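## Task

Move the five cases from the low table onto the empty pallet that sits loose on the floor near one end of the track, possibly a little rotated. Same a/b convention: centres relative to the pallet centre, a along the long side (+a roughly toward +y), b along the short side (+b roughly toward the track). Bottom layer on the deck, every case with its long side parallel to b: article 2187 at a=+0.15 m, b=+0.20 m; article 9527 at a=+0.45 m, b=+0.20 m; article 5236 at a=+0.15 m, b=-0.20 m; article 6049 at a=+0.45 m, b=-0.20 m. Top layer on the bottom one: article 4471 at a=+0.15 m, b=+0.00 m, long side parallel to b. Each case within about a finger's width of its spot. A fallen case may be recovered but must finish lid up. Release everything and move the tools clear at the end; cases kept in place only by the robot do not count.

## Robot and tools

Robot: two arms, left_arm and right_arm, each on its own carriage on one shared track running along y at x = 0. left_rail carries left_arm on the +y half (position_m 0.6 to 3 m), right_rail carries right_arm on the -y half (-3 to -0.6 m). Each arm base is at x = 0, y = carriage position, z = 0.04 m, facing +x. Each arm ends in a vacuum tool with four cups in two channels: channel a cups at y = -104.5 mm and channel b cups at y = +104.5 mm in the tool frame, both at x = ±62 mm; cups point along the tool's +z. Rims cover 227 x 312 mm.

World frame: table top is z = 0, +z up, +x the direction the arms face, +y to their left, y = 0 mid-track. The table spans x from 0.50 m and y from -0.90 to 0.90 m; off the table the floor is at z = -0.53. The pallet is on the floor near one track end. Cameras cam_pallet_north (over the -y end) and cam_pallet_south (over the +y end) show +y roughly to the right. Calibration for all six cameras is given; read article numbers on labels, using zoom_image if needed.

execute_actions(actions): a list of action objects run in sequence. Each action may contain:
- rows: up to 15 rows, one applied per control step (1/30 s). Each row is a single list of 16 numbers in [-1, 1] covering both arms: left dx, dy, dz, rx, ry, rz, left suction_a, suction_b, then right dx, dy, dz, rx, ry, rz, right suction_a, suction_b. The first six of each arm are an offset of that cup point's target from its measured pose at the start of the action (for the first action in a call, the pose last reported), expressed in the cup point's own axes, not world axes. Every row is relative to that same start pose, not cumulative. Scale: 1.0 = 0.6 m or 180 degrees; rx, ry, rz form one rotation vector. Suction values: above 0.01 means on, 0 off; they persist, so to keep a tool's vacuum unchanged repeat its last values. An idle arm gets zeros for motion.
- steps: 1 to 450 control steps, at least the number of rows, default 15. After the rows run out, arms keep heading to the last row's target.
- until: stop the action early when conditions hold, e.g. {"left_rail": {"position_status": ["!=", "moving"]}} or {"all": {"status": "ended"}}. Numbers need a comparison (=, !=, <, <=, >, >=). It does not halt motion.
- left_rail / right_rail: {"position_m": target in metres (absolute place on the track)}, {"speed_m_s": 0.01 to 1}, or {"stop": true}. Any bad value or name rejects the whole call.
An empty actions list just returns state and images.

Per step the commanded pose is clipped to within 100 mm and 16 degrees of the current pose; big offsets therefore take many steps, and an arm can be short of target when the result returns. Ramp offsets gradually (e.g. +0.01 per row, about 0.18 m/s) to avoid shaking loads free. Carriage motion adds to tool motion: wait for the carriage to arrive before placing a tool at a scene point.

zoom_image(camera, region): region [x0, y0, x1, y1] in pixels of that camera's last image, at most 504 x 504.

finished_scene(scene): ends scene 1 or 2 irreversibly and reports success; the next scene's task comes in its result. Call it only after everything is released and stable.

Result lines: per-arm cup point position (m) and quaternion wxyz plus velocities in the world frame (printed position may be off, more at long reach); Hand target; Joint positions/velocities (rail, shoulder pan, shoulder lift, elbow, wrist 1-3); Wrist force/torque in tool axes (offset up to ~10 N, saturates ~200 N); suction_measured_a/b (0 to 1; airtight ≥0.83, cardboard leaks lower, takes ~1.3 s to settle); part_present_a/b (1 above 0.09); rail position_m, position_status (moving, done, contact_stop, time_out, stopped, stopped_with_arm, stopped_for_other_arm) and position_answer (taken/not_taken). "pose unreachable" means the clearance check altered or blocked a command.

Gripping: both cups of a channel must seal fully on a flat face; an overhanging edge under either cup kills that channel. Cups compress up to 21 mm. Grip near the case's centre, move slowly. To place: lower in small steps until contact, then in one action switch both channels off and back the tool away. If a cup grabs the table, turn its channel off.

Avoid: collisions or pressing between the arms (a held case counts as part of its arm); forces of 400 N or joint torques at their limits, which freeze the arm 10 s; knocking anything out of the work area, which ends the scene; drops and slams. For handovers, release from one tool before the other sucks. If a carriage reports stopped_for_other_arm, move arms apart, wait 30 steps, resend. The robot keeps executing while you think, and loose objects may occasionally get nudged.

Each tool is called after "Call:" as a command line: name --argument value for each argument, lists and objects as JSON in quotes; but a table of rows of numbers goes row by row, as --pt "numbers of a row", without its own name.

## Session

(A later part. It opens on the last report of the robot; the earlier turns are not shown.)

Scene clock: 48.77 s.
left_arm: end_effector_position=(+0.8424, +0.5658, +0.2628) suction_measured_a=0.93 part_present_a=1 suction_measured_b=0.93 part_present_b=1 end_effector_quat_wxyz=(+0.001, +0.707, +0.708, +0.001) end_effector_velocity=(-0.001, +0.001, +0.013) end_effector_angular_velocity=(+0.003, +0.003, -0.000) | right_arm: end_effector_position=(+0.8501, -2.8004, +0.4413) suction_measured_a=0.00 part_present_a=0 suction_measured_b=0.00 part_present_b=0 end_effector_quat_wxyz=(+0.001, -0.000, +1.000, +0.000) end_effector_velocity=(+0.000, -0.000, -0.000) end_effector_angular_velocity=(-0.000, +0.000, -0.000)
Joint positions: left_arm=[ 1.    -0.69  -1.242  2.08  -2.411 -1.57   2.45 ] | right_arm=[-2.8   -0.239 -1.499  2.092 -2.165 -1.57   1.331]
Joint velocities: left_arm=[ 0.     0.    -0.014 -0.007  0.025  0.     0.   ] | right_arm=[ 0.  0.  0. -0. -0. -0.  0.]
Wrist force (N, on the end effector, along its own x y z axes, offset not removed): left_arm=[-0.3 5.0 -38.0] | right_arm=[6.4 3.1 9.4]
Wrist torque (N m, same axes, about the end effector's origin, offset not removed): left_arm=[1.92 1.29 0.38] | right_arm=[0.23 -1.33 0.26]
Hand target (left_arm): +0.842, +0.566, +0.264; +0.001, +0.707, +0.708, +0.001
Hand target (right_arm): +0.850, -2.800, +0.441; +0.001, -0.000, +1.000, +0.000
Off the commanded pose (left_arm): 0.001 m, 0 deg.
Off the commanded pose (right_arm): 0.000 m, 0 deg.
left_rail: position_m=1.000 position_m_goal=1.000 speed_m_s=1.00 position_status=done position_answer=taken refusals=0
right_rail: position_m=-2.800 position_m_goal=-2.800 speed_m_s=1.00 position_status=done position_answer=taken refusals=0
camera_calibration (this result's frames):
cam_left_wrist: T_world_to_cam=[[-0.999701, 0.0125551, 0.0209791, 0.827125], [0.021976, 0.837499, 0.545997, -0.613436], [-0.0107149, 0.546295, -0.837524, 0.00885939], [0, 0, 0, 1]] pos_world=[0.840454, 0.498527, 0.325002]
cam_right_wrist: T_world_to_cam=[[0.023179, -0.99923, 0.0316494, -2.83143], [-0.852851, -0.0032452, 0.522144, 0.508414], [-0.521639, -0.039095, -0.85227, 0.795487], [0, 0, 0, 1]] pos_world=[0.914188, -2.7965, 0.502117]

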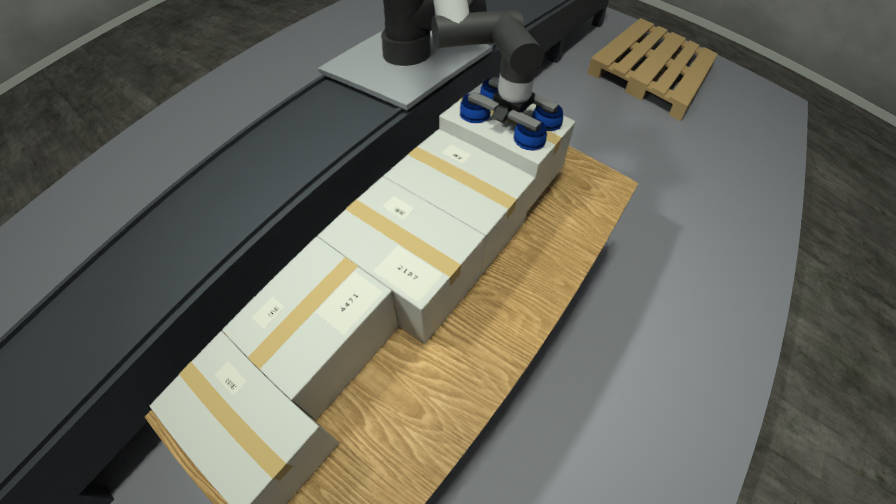

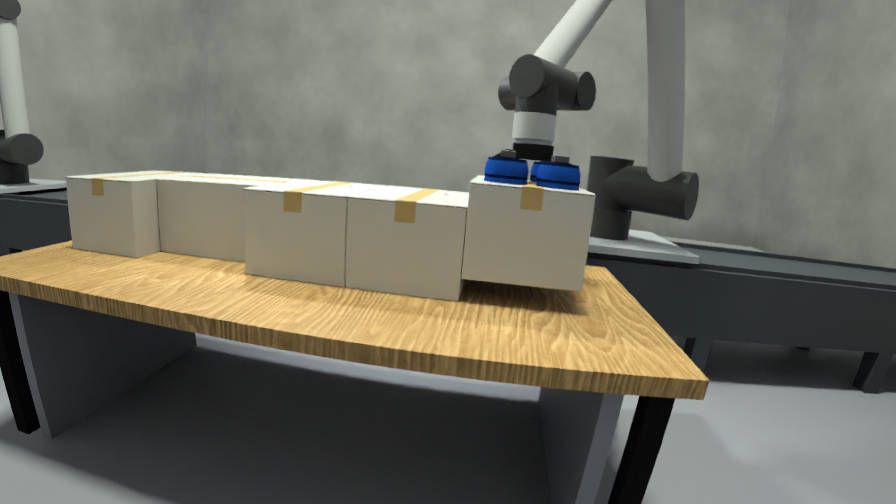

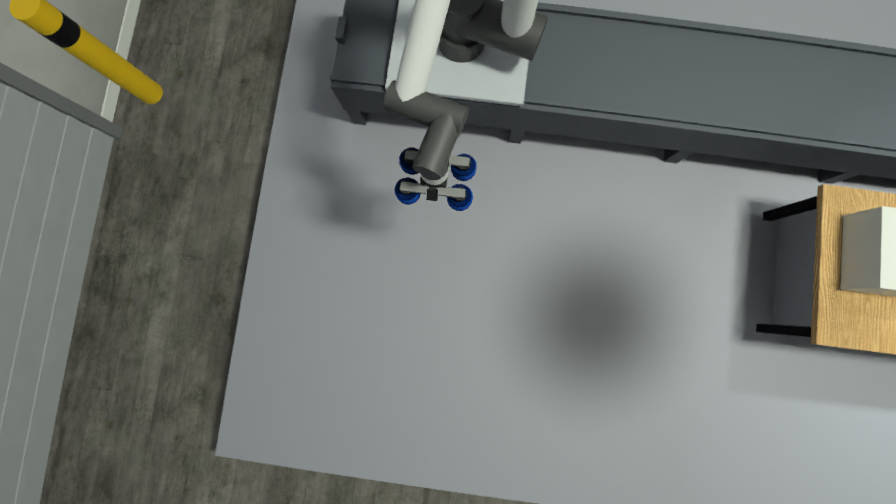

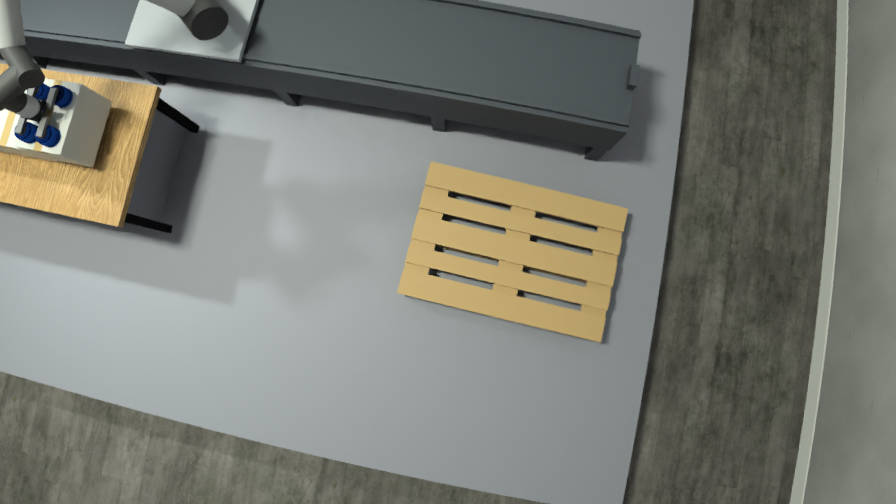

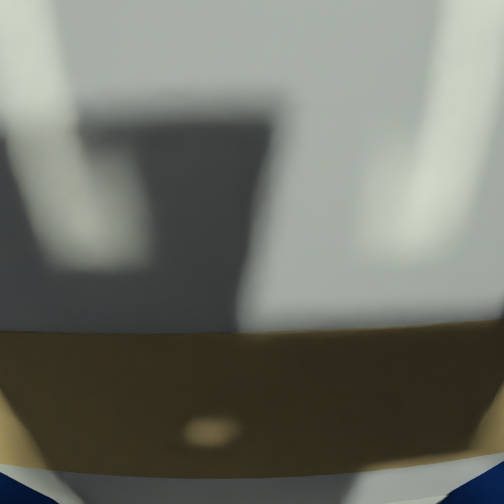

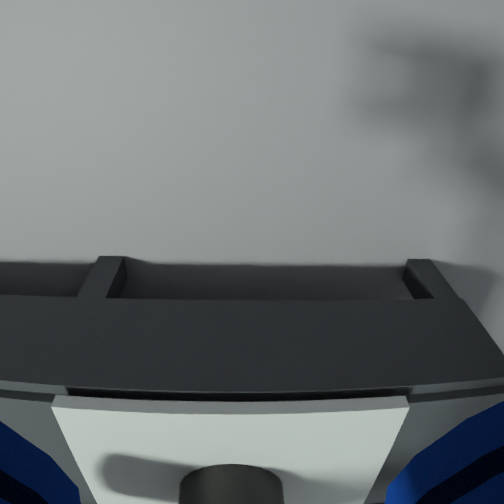

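Call:
execute_actions --actions '[{"left_rail":{"position_m":3.0},"rows":[[0,0,0,0,0,0,1,1,0,0,0,0,0,0,0,0],[0.02,0,0,0,0,0,1,1,0,0,0,0,0,0,0,0],[0.04,0,0,0,0,0,1,1,0,0,0,0,0,0,0,0],[0.07,0.02,0,0,0,0,1,1,0,0,0,0,0,0,0,0],[0.12,0.04,0,0,0,0,1,1,0,0,0,0,0,0,0,0],[0.85,0.3,0,0,0,0,1,1,0,0,0,0,0,0,0,0]],"steps":43},{"rows":[[0.642,0.298,0.688,0,0,0.0146,1,1,0,0,0,0,0,0,0,0]],"steps":44},{"rows":[[0,0,0.01,0,0,0,1,1,0,0,0,0,0,0,0,0],[0,0,0.02,0,0,0,1,1,0,0,0,0,0,0,0,0],[0,0,0.033,0,0,0,1,1,0,0,0,0,0,0,0,0]],"steps":13}]'

Call:
zoom_image --camera "cam_pallet_south" --region '[490, 230, 640, 360]'

Scene clock: 59.27 s.
left_arm: end_effector_position=(+1.2008, +3.4617, -0.1685) suction_measured_a=0.93 part_present_a=1 suction_measured_b=0.93 part_present_b=1 end_effector_quat_wxyz=(+0.001, +0.723, +0.691, +0.002) end_effector_velocity=(+0.001, -0.000, -0.005) end_effector_angular_velocity=(+0.000, -0.001, -0.000) | right_arm: end_effector_position=(+0.8501, -2.8004, +0.4413) suction_measured_a=0.00 part_present_a=0 suction_measured_b=0.00 part_present_b=0 end_effector_quat_wxyz=(+0.001, -0.000, +1.000, +0.000) end_effector_velocity=(-0.000, +0.000, +0.000) end_effector_angular_velocity=(-0.000, -0.000, -0.000)
Joint positions: left_arm=[ 3.     0.21  -0.567  1.584 -2.591 -1.57   3.396] | right_arm=[-2.8   -0.239 -1.499  2.092 -2.165 -1.57   1.331]
Joint velocities: left_arm=[ 0.    -0.     0.005 -0.002 -0.004 -0.    -0.   ] | right_arm=[ 0.  0. -0.  0. -0. -0.  0.]
Wrist force (N, on the end effector, along its own x y z axes, offset not removed): left_arm=[-0.6 1.6 -34.5] | right_arm=[-6.4 -8.3 9.3]
Wrist torque (N m, same axes, about the end effector's origin, offset not removed): left_arm=[1.63 1.08 0.49] | right_arm=[-1.05 0.72 0.14]
Hand target (left_arm): +1.201, +3.462, -0.169; +0.001, +0.723, +0.691, +0.002
Hand target (right_arm): +0.850, -2.800, +0.441; +0.001, -0.000, +1.000, +0.000
Off the commanded pose (left_arm): 0.000 m, 0 deg.
Off the commanded pose (right_arm): 0.000 m, 0 deg.
left_rail: position_m=3.000 position_m_goal=3.000 speed_m_s=1.00 position_status=done position_answer=taken refusals=0
right_rail: position_m=-2.800 position_m_goal=-2.800 speed_m_s=1.00 position_status=done position_answer=taken refusals=0
camera_calibration (this result's frames):
cam_left_wrist: T_world_to_cam=[[-0.998081, 0.0584029, 0.0205873, 0.997374], [0.0601275, 0.834457, 0.547783, -2.8461], [0.0148129, 0.54797, -0.836367, -1.96675], [0, 0, 0, 1]] pos_world=[1.19572, 3.39442, -0.106412]
cam_right_wrist: T_world_to_cam=[[0.0231791, -0.99923, 0.0316493, -2.83143], [-0.852851, -0.00324534, 0.522144, 0.508414], [-0.521639, -0.0390949, -0.85227, 0.795487], [0, 0, 0, 1]] pos_world=[0.914188, -2.7965, 0.502118]

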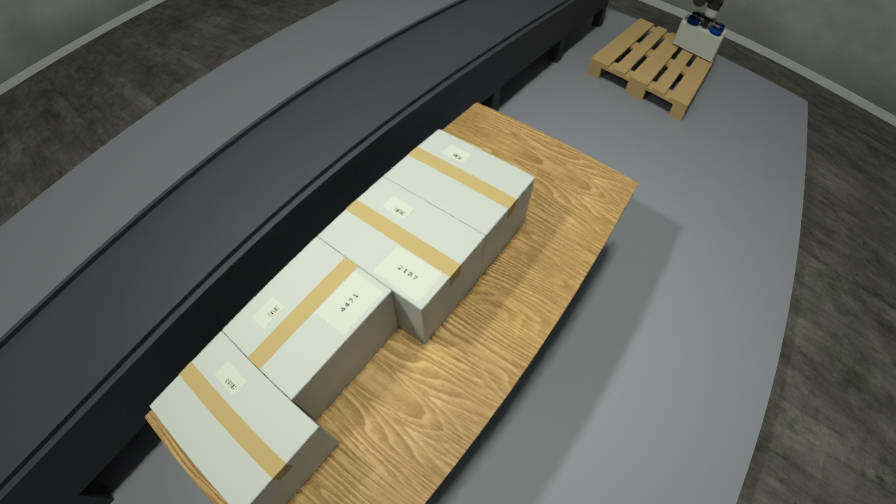

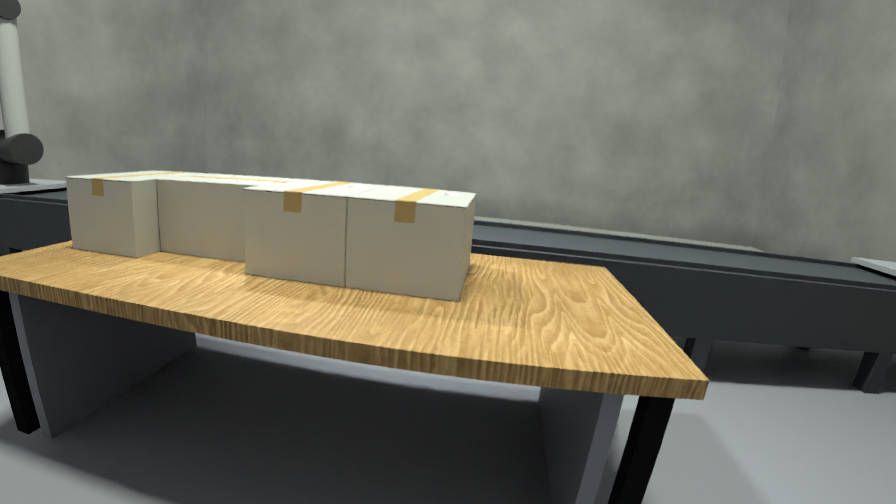

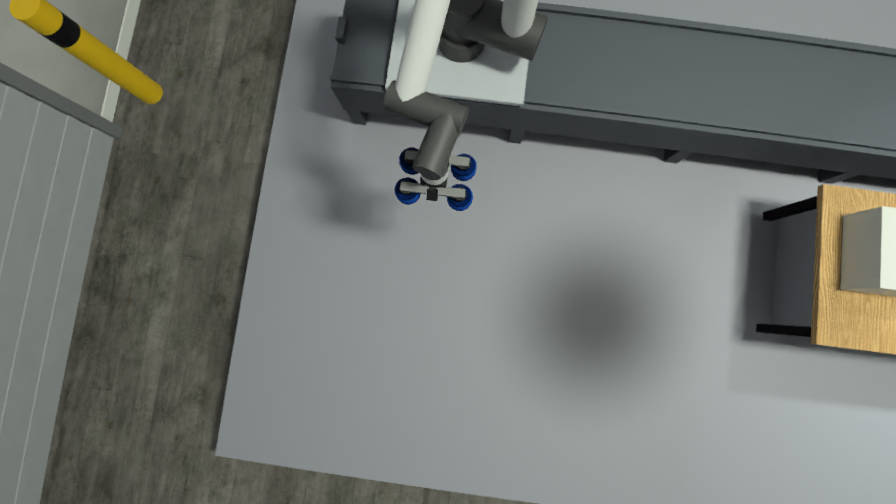

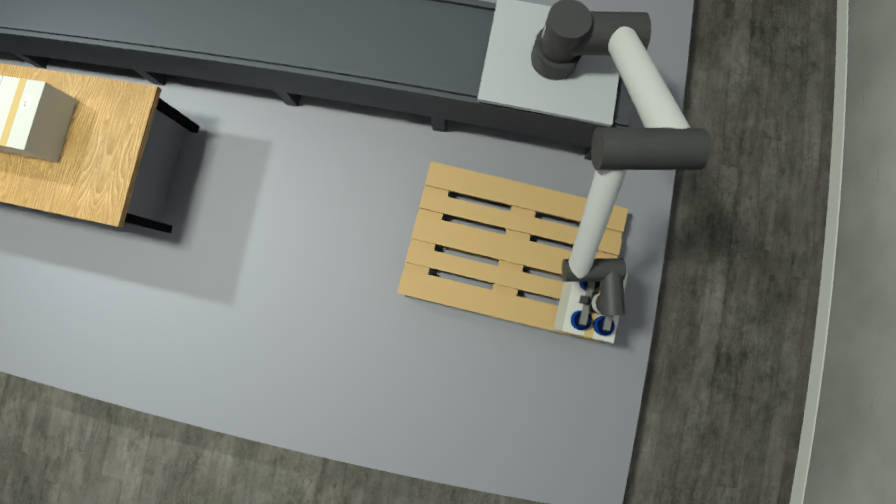

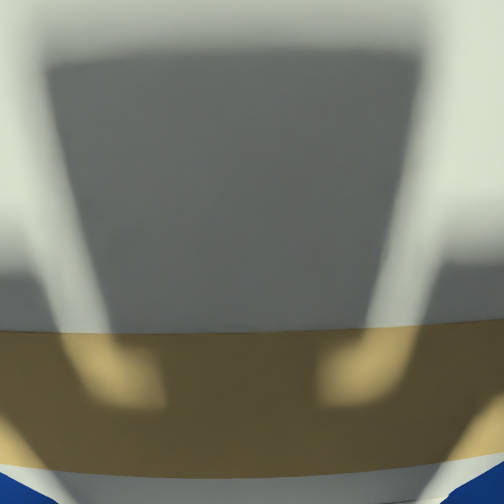

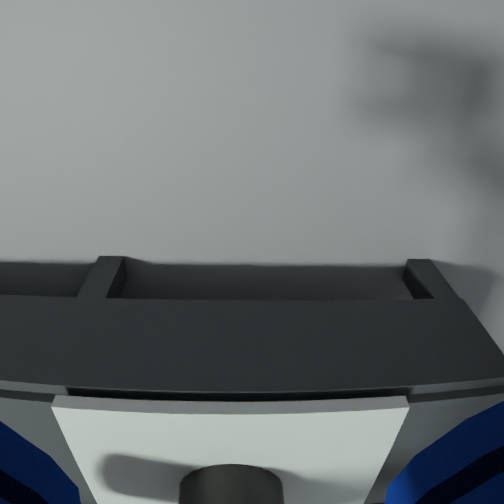

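Region (490, 230, 640, 360) of cam_pallet_south's 896x504 image, scaled by 3.360, with more detail than that image has; it fills the top 437 rows of this view, and the rest is white.

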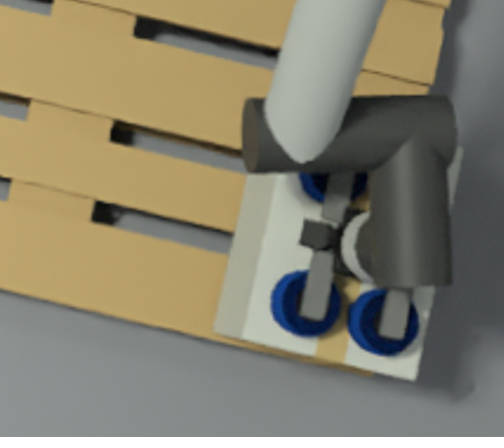

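Call:
execute_actions --actions '[{"rows":[[-0.003,0,0.004,0,0,0,1,1,0,0,0,0,0,0,0,0],[-0.003,0,0.008,0,0,0,1,1,0,0,0,0,0,0,0,0],[-0.003,0,0.012,0,0,0,1,1,0,0,0,0,0,0,0,0]],"steps":11}]'

Call:
zoom_image --camera "cam_pallet_south" --region '[540, 290, 620, 350]'

Call:
zoom_image --camera "cam_high" --region '[630, 0, 740, 90]'

Scene clock: 68.03 s.
left_arm: end_effector_position=(+1.2007, +3.4599, -0.1755) suction_measured_a=0.93 part_present_a=1 suction_measured_b=0.93 part_present_b=1 end_effector_quat_wxyz=(+0.001, +0.723, +0.691, +0.002) end_effector_velocity=(+0.000, -0.000, -0.003) end_effector_angular_velocity=(+0.000, -0.001, +0.000) | right_arm: end_effector_position=(+0.8501, -2.8004, +0.4413) suction_measured_a=0.00 part_present_a=0 suction_measured_b=0.00 part_present_b=0 end_effector_quat_wxyz=(+0.001, -0.000, +1.000, +0.000) end_effector_velocity=(+0.000, -0.000, -0.000) end_effector_angular_velocity=(+0.000, +0.000, -0.000)
Joint positions: left_arm=[ 3.     0.209 -0.56   1.583 -2.597 -1.57   3.395] | right_arm=[-2.8   -0.239 -1.499  2.092 -2.165 -1.57   1.331]
Joint velocities: left_arm=[ 0.    -0.     0.003 -0.001 -0.003 -0.    -0.   ] | right_arm=[ 0. -0.  0. -0.  0. -0.  0.]
Wrist force (N, on the end effector, along its own x y z axes, offset not removed): left_arm=[0.7 3.7 -33.2] | right_arm=[8.0 -6.1 8.4]
Wrist torque (N m, same axes, about the end effector's origin, offset not removed): left_arm=[1.80 0.98 0.37] | right_arm=[-0.87 -1.35 -0.04]
Hand target (left_arm): +1.201, +3.460, -0.176; +0.001, +0.723, +0.691, +0.002
Hand target (right_arm): +0.850, -2.800, +0.441; +0.001, -0.000, +1.000, +0.000
Off the commanded pose (left_arm): 0.000 m, 0 deg.
Off the commanded pose (right_arm): 0.000 m, 0 deg.
left_rail: position_m=3.000 position_m_goal=3.000 speed_m_s=1.00 position_status=done position_answer=taken refusals=0
right_rail: position_m=-2.800 position_m_goal=-2.800 speed_m_s=1.00 position_status=done position_answer=taken refusals=0
camera_calibration (this result's frames):
cam_left_wrist: T_world_to_cam=[[-0.998079, 0.0584076, 0.0206696, 0.997485], [0.0601769, 0.834469, 0.547759, -2.84091], [0.0147452, 0.547951, -0.836381, -1.97146], [0, 0, 0, 1]] pos_world=[1.1956, 3.39265, -0.113374]
cam_right_wrist: T_world_to_cam=[[0.0231791, -0.99923, 0.0316494, -2.83143], [-0.852851, -0.00324534, 0.522144, 0.508414], [-0.521639, -0.039095, -0.85227, 0.795487], [0, 0, 0, 1]] pos_world=[0.914188, -2.7965, 0.502117]

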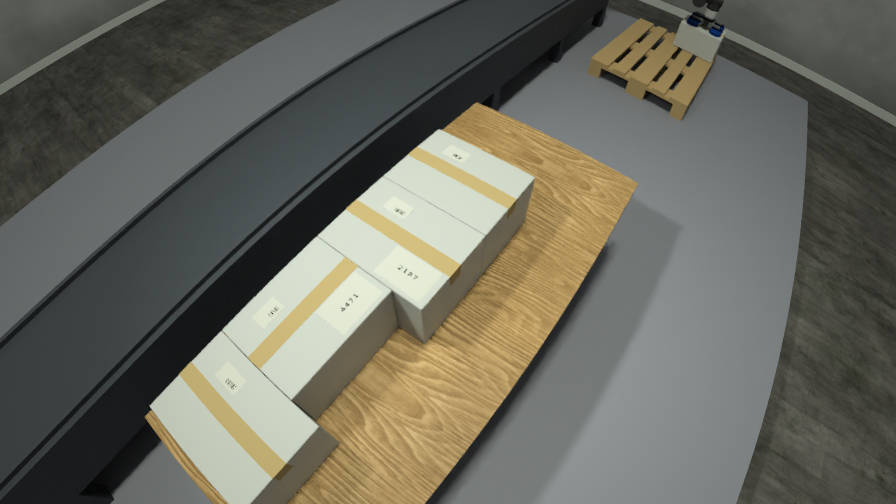

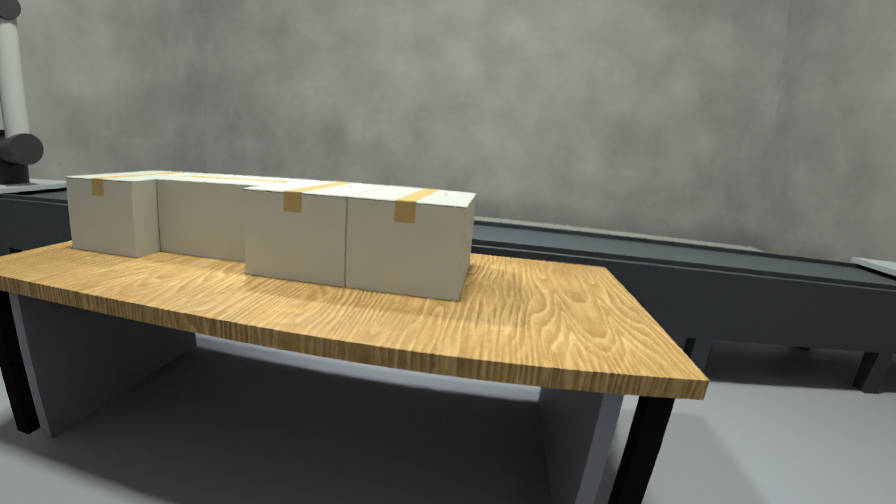

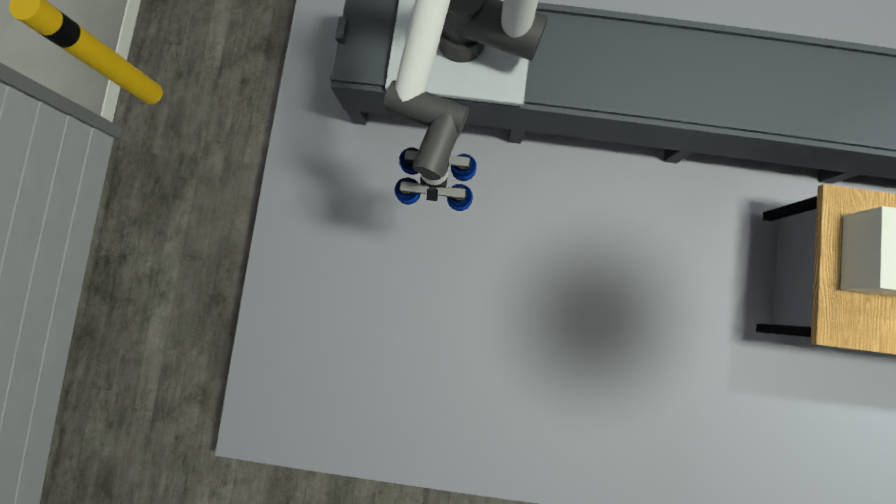

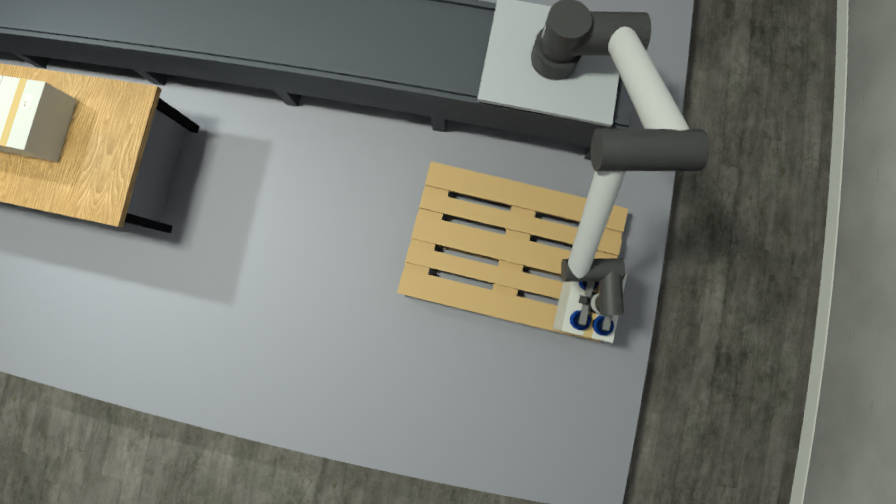

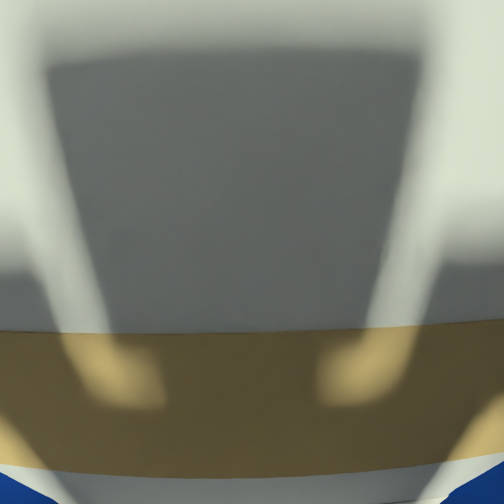

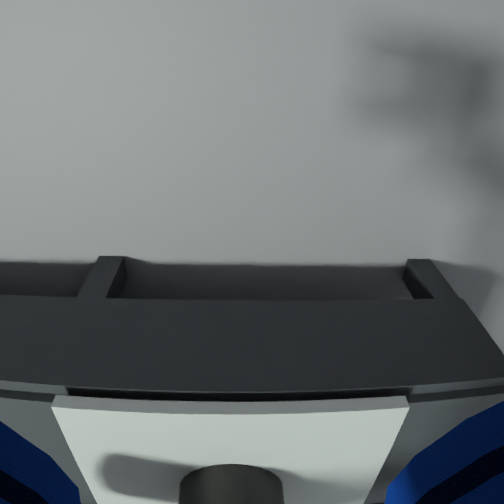

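Region (540, 290, 620, 350) of cam_pallet_south's 896x504 image, scaled by 6.300, with more detail than that image has; it fills the top 378 rows of this view, and the rest is white.

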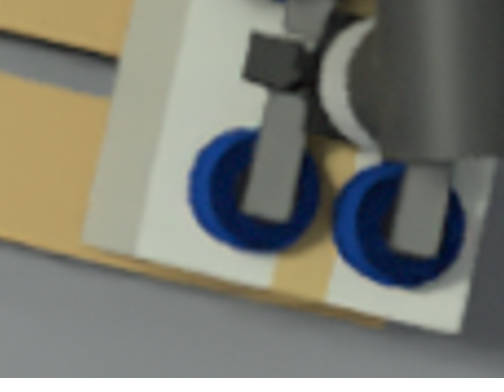

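Region (630, 0, 740, 90) of cam_high's 896x504 image, scaled by 4.582, with more detail than that image has; it fills the top 412 rows of this view, and the rest is white.

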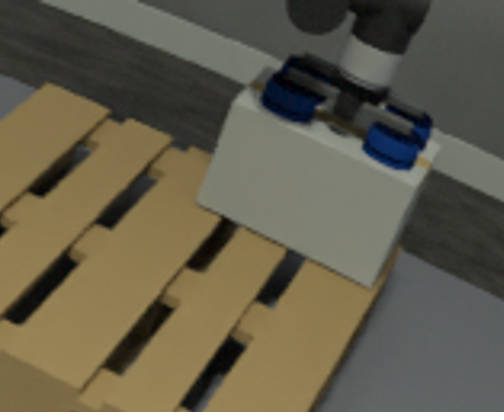

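Margin ≈11 mm; nudge +3 mm in x and lower.

Call:
execute_actions --actions '[{"rows":[[0,0.005,0,0,0,0,1,1,0,0,0,0,0,0,0,0],[0,0.005,0,0,0,0,1,1,0,0,0,0,0,0,0,0],[0,0.005,0.002,0,0,0,1,1,0,0,0,0,0,0,0,0],[0,0.005,0.004,0,0,0,1,1,0,0,0,0,0,0,0,0]],"steps":11}]'

Scene clock: 72.73 s.
left_arm: end_effector_position=(+1.2035, +3.4598, -0.1777) suction_measured_a=0.93 part_present_a=1 suction_measured_b=0.93 part_present_b=1 end_effector_quat_wxyz=(+0.001, +0.723, +0.691, +0.001) end_effector_velocity=(+0.001, -0.000, -0.002) end_effector_angular_velocity=(-0.000, +0.000, +0.000) | right_arm: end_effector_position=(+0.8501, -2.8004, +0.4413) suction_measured_a=0.00 part_present_a=0 suction_measured_b=0.00 part_present_b=0 end_effector_quat_wxyz=(+0.001, -0.000, +1.000, +0.000) end_effector_velocity=(+0.000, -0.000, -0.000) end_effector_angular_velocity=(-0.000, +0.000, -0.000)
Joint positions: left_arm=[ 3.     0.208 -0.556  1.578 -2.596 -1.57   3.394] | right_arm=[-2.8   -0.239 -1.499  2.092 -2.165 -1.57   1.331]
Joint velocities: left_arm=[ 0.    -0.     0.003 -0.002  0.    -0.    -0.   ] | right_arm=[ 0. -0.  0. -0.  0. -0.  0.]
Wrist force (N, on the end effector, along its own x y z axes, offset not removed): left_arm=[-1.8 3.2 -34.4] | right_arm=[4.4 -6.6 8.1]
Wrist torque (N m, same axes, about the end effector's origin, offset not removed): left_arm=[1.87 1.36 0.54] | right_arm=[-0.84 -0.64 0.18]
Hand target (left_arm): +1.204, +3.460, -0.178; +0.001, +0.723, +0.691, +0.002
Hand target (right_arm): +0.850, -2.800, +0.441; +0.001, -0.000, +1.000, +0.000
Off the commanded pose (left_arm): 0.000 m, 0 deg.
Off the commanded pose (right_arm): 0.000 m, 0 deg.
left_rail: position_m=3.000 position_m_goal=3.000 speed_m_s=1.00 position_status=done position_answer=taken refusals=0
right_rail: position_m=-2.800 position_m_goal=-2.800 speed_m_s=1.00 position_status=done position_answer=taken refusals=0
camera_calibration (this result's frames):
cam_left_wrist: T_world_to_cam=[[-0.998077, 0.0584093, 0.020749, 1.00042], [0.0602222, 0.834479, 0.547739, -2.83983], [0.0146784, 0.547935, -0.836392, -1.97317], [0, 0, 0, 1]] pos_world=[1.19848, 3.39251, -0.115617]
cam_right_wrist: T_world_to_cam=[[0.0231793, -0.99923, 0.0316494, -2.83143], [-0.852851, -0.0032454, 0.522144, 0.508414], [-0.521639, -0.0390952, -0.85227, 0.795486], [0, 0, 0, 1]] pos_world=[0.914188, -2.7965, 0.502117]

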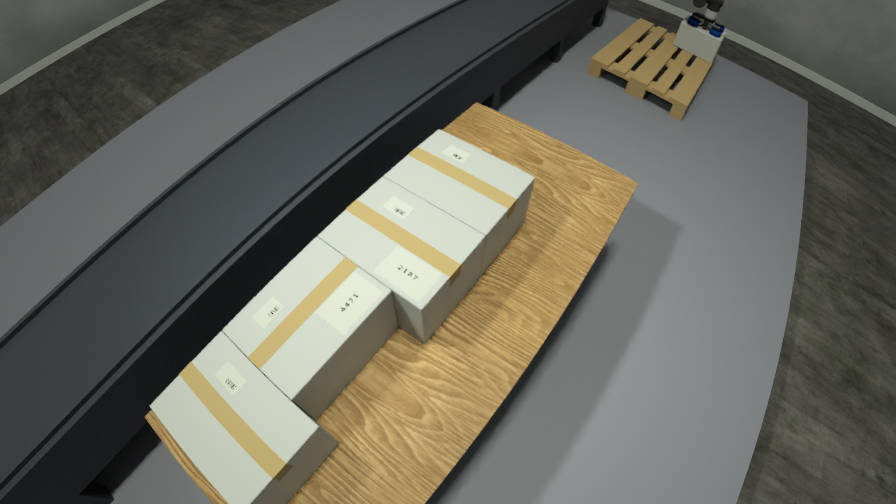

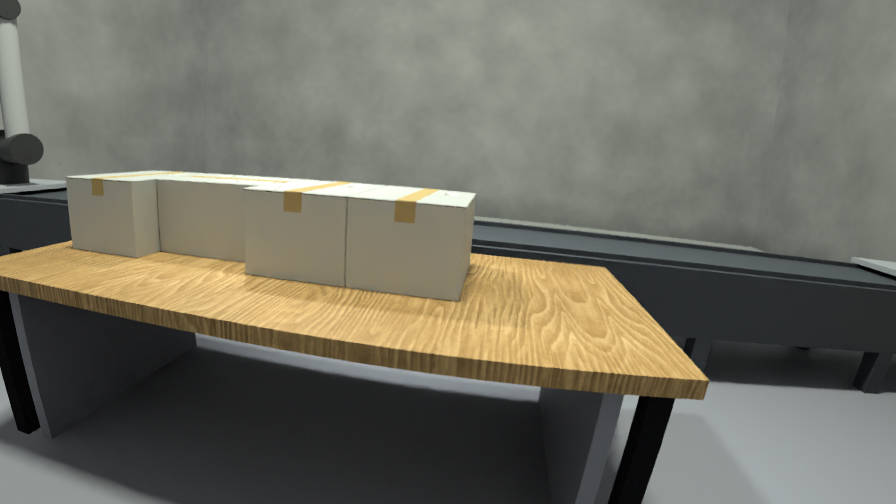

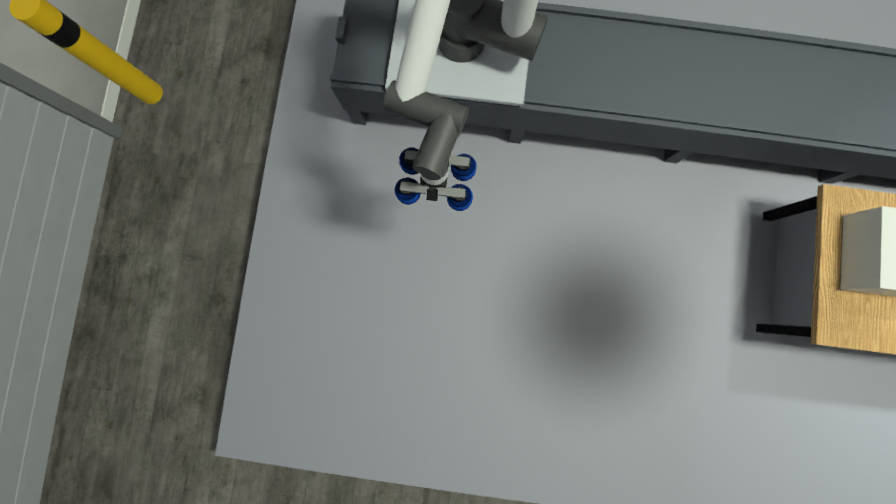

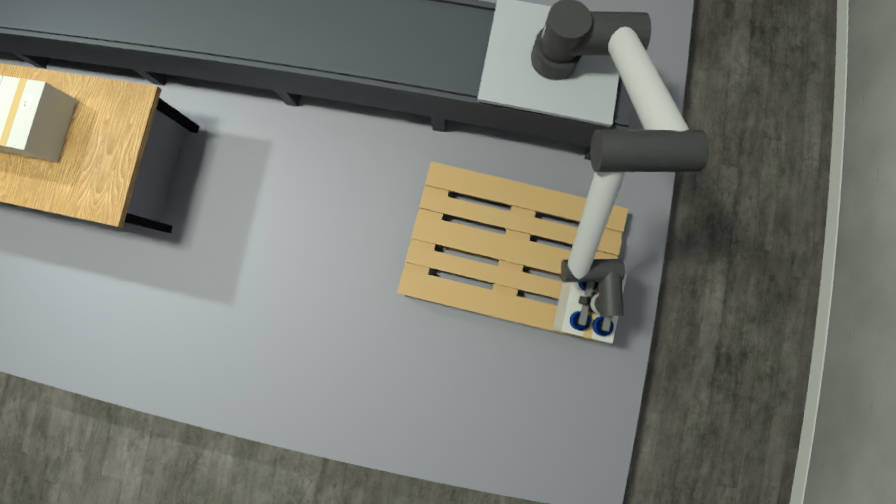

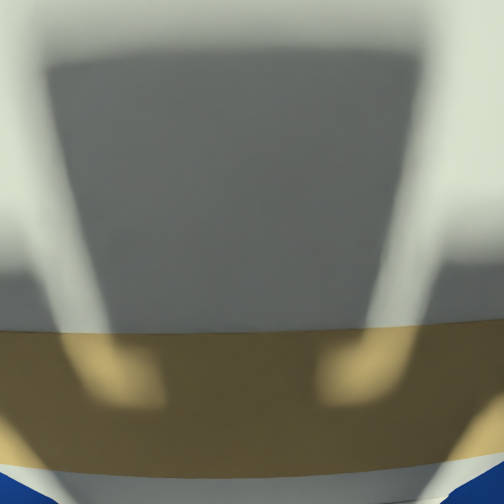

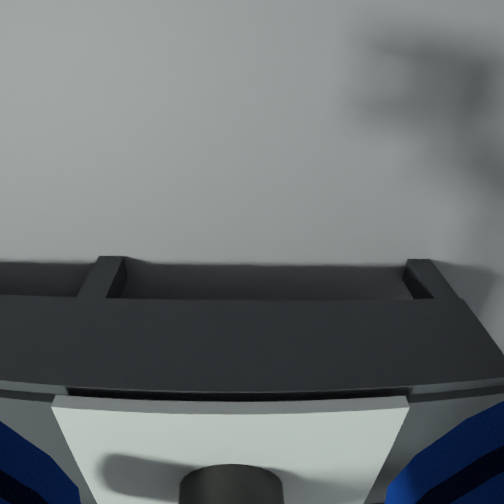

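Call:
execute_actions --actions '[{"rows":[[0,0,0.003,0,0,0,1,1,0,0,0,0,0,0,0,0]],"steps":8}]'

Scene clock: 82.60 s.
left_arm: end_effector_position=(+1.2036, +3.4598, -0.1793) suction_measured_a=0.93 part_present_a=1 suction_measured_b=0.93 part_present_b=1 end_effector_quat_wxyz=(+0.001, +0.723, +0.691, +0.002) end_effector_velocity=(+0.001, +0.000, -0.001) end_effector_angular_velocity=(+0.000, -0.001, -0.000) | right_arm: end_effector_position=(+0.8501, -2.8004, +0.4413) suction_measured_a=0.00 part_present_a=0 suction_measured_b=0.00 part_present_b=0 end_effector_quat_wxyz=(+0.001, -0.000, +1.000, +0.000) end_effector_velocity=(+0.000, -0.000, -0.000) end_effector_angular_velocity=(+0.000, +0.000, +0.000)
Joint positions: left_arm=[ 3.     0.208 -0.555  1.578 -2.597 -1.57   3.394] | right_arm=[-2.8   -0.239 -1.499  2.092 -2.165 -1.57   1.331]
Joint velocities: left_arm=[ 0.    -0.     0.001 -0.001 -0.001  0.     0.   ] | right_arm=[ 0. -0.  0. -0.  0.  0. -0.]
Wrist force (N, on the end effector, along its own x y z axes, offset not removed): left_arm=[1.2 0.0 -45.6] | right_arm=[2.1 -3.4 13.7]
Wrist torque (N m, same axes, about the end effector's origin, offset not removed): left_arm=[0.74 1.66 0.32] | right_arm=[-0.56 -0.62 0.24]
Hand target (left_arm): +1.204, +3.460, -0.180; +0.001, +0.723, +0.691, +0.001
Hand target (right_arm): +0.850, -2.800, +0.441; +0.001, -0.000, +1.000, +0.000
Off the commanded pose (left_arm): 0.000 m, 0 deg.
Off the commanded pose (right_arm): 0.000 m, 0 deg.
left_rail: position_m=3.000 position_m_goal=3.000 speed_m_s=1.00 position_status=done position_answer=taken refusals=0
right_rail: position_m=-2.800 position_m_goal=-2.800 speed_m_s=1.00 position_status=done position_answer=taken refusals=0
camera_calibration (this result's frames):
cam_left_wrist: T_world_to_cam=[[-0.998079, 0.0584077, 0.0206478, 1.00051], [0.0601649, 0.834468, 0.547763, -2.83884], [0.0147636, 0.547953, -0.836379, -1.97465], [0, 0, 0, 1]] pos_world=[1.19854, 3.3925, -0.117204]
cam_right_wrist: T_world_to_cam=[[0.0231793, -0.99923, 0.0316492, -2.83143], [-0.852851, -0.00324557, 0.522144, 0.508413], [-0.521639, -0.039095, -0.85227, 0.795487], [0, 0, 0, 1]] pos_world=[0.914188, -2.7965, 0.502117]

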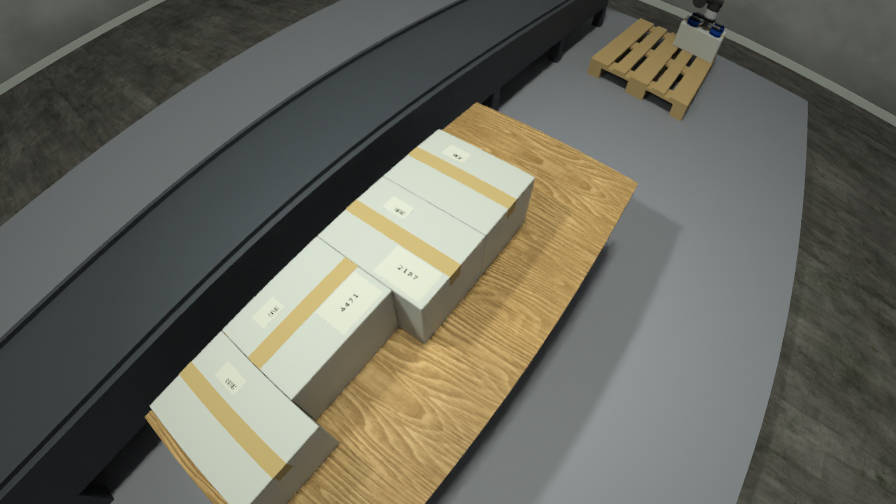

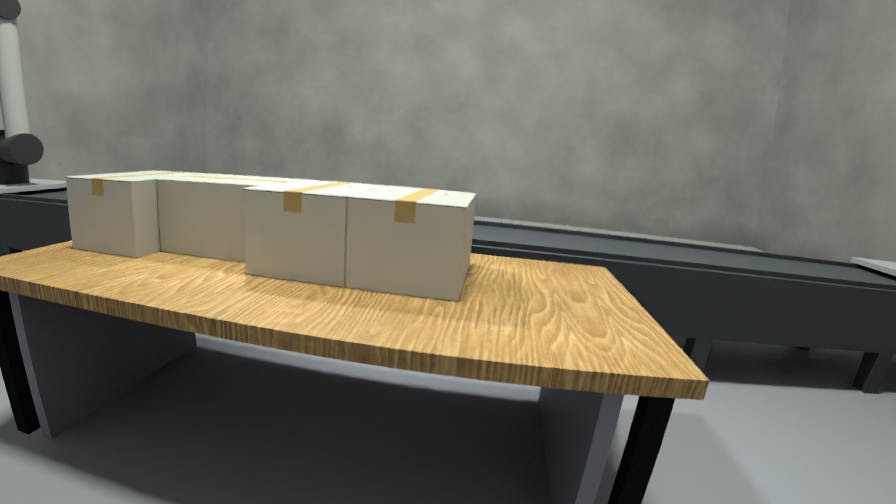

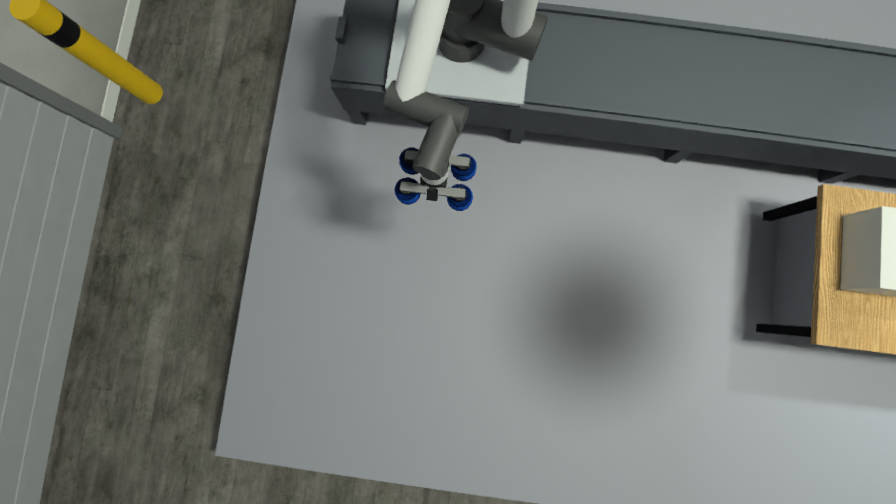

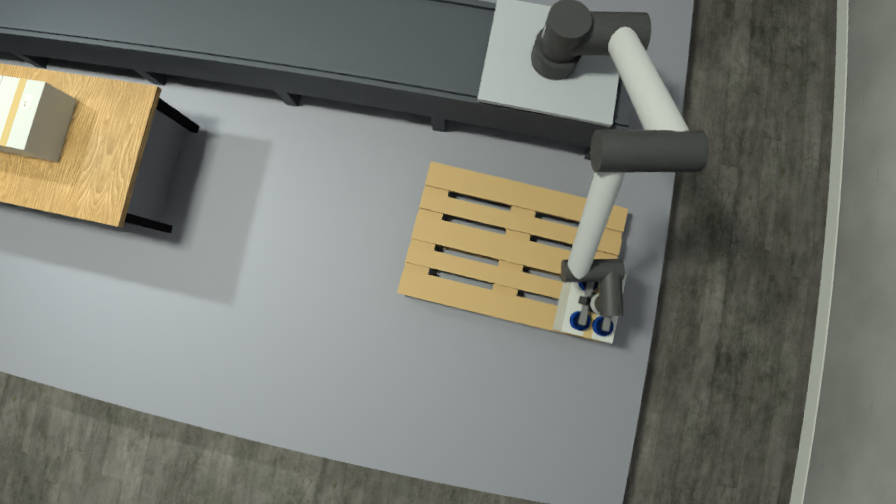

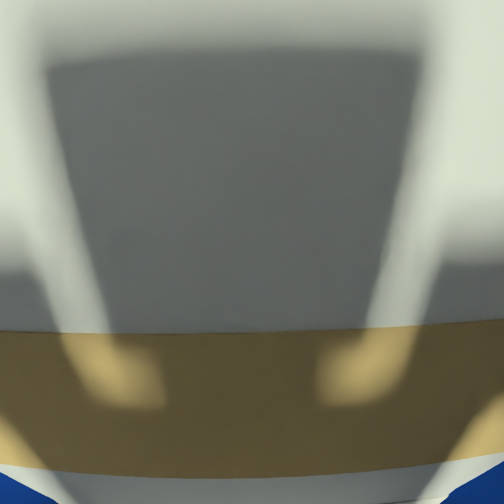

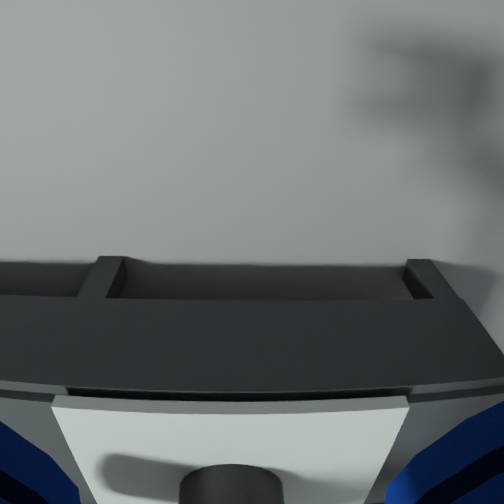

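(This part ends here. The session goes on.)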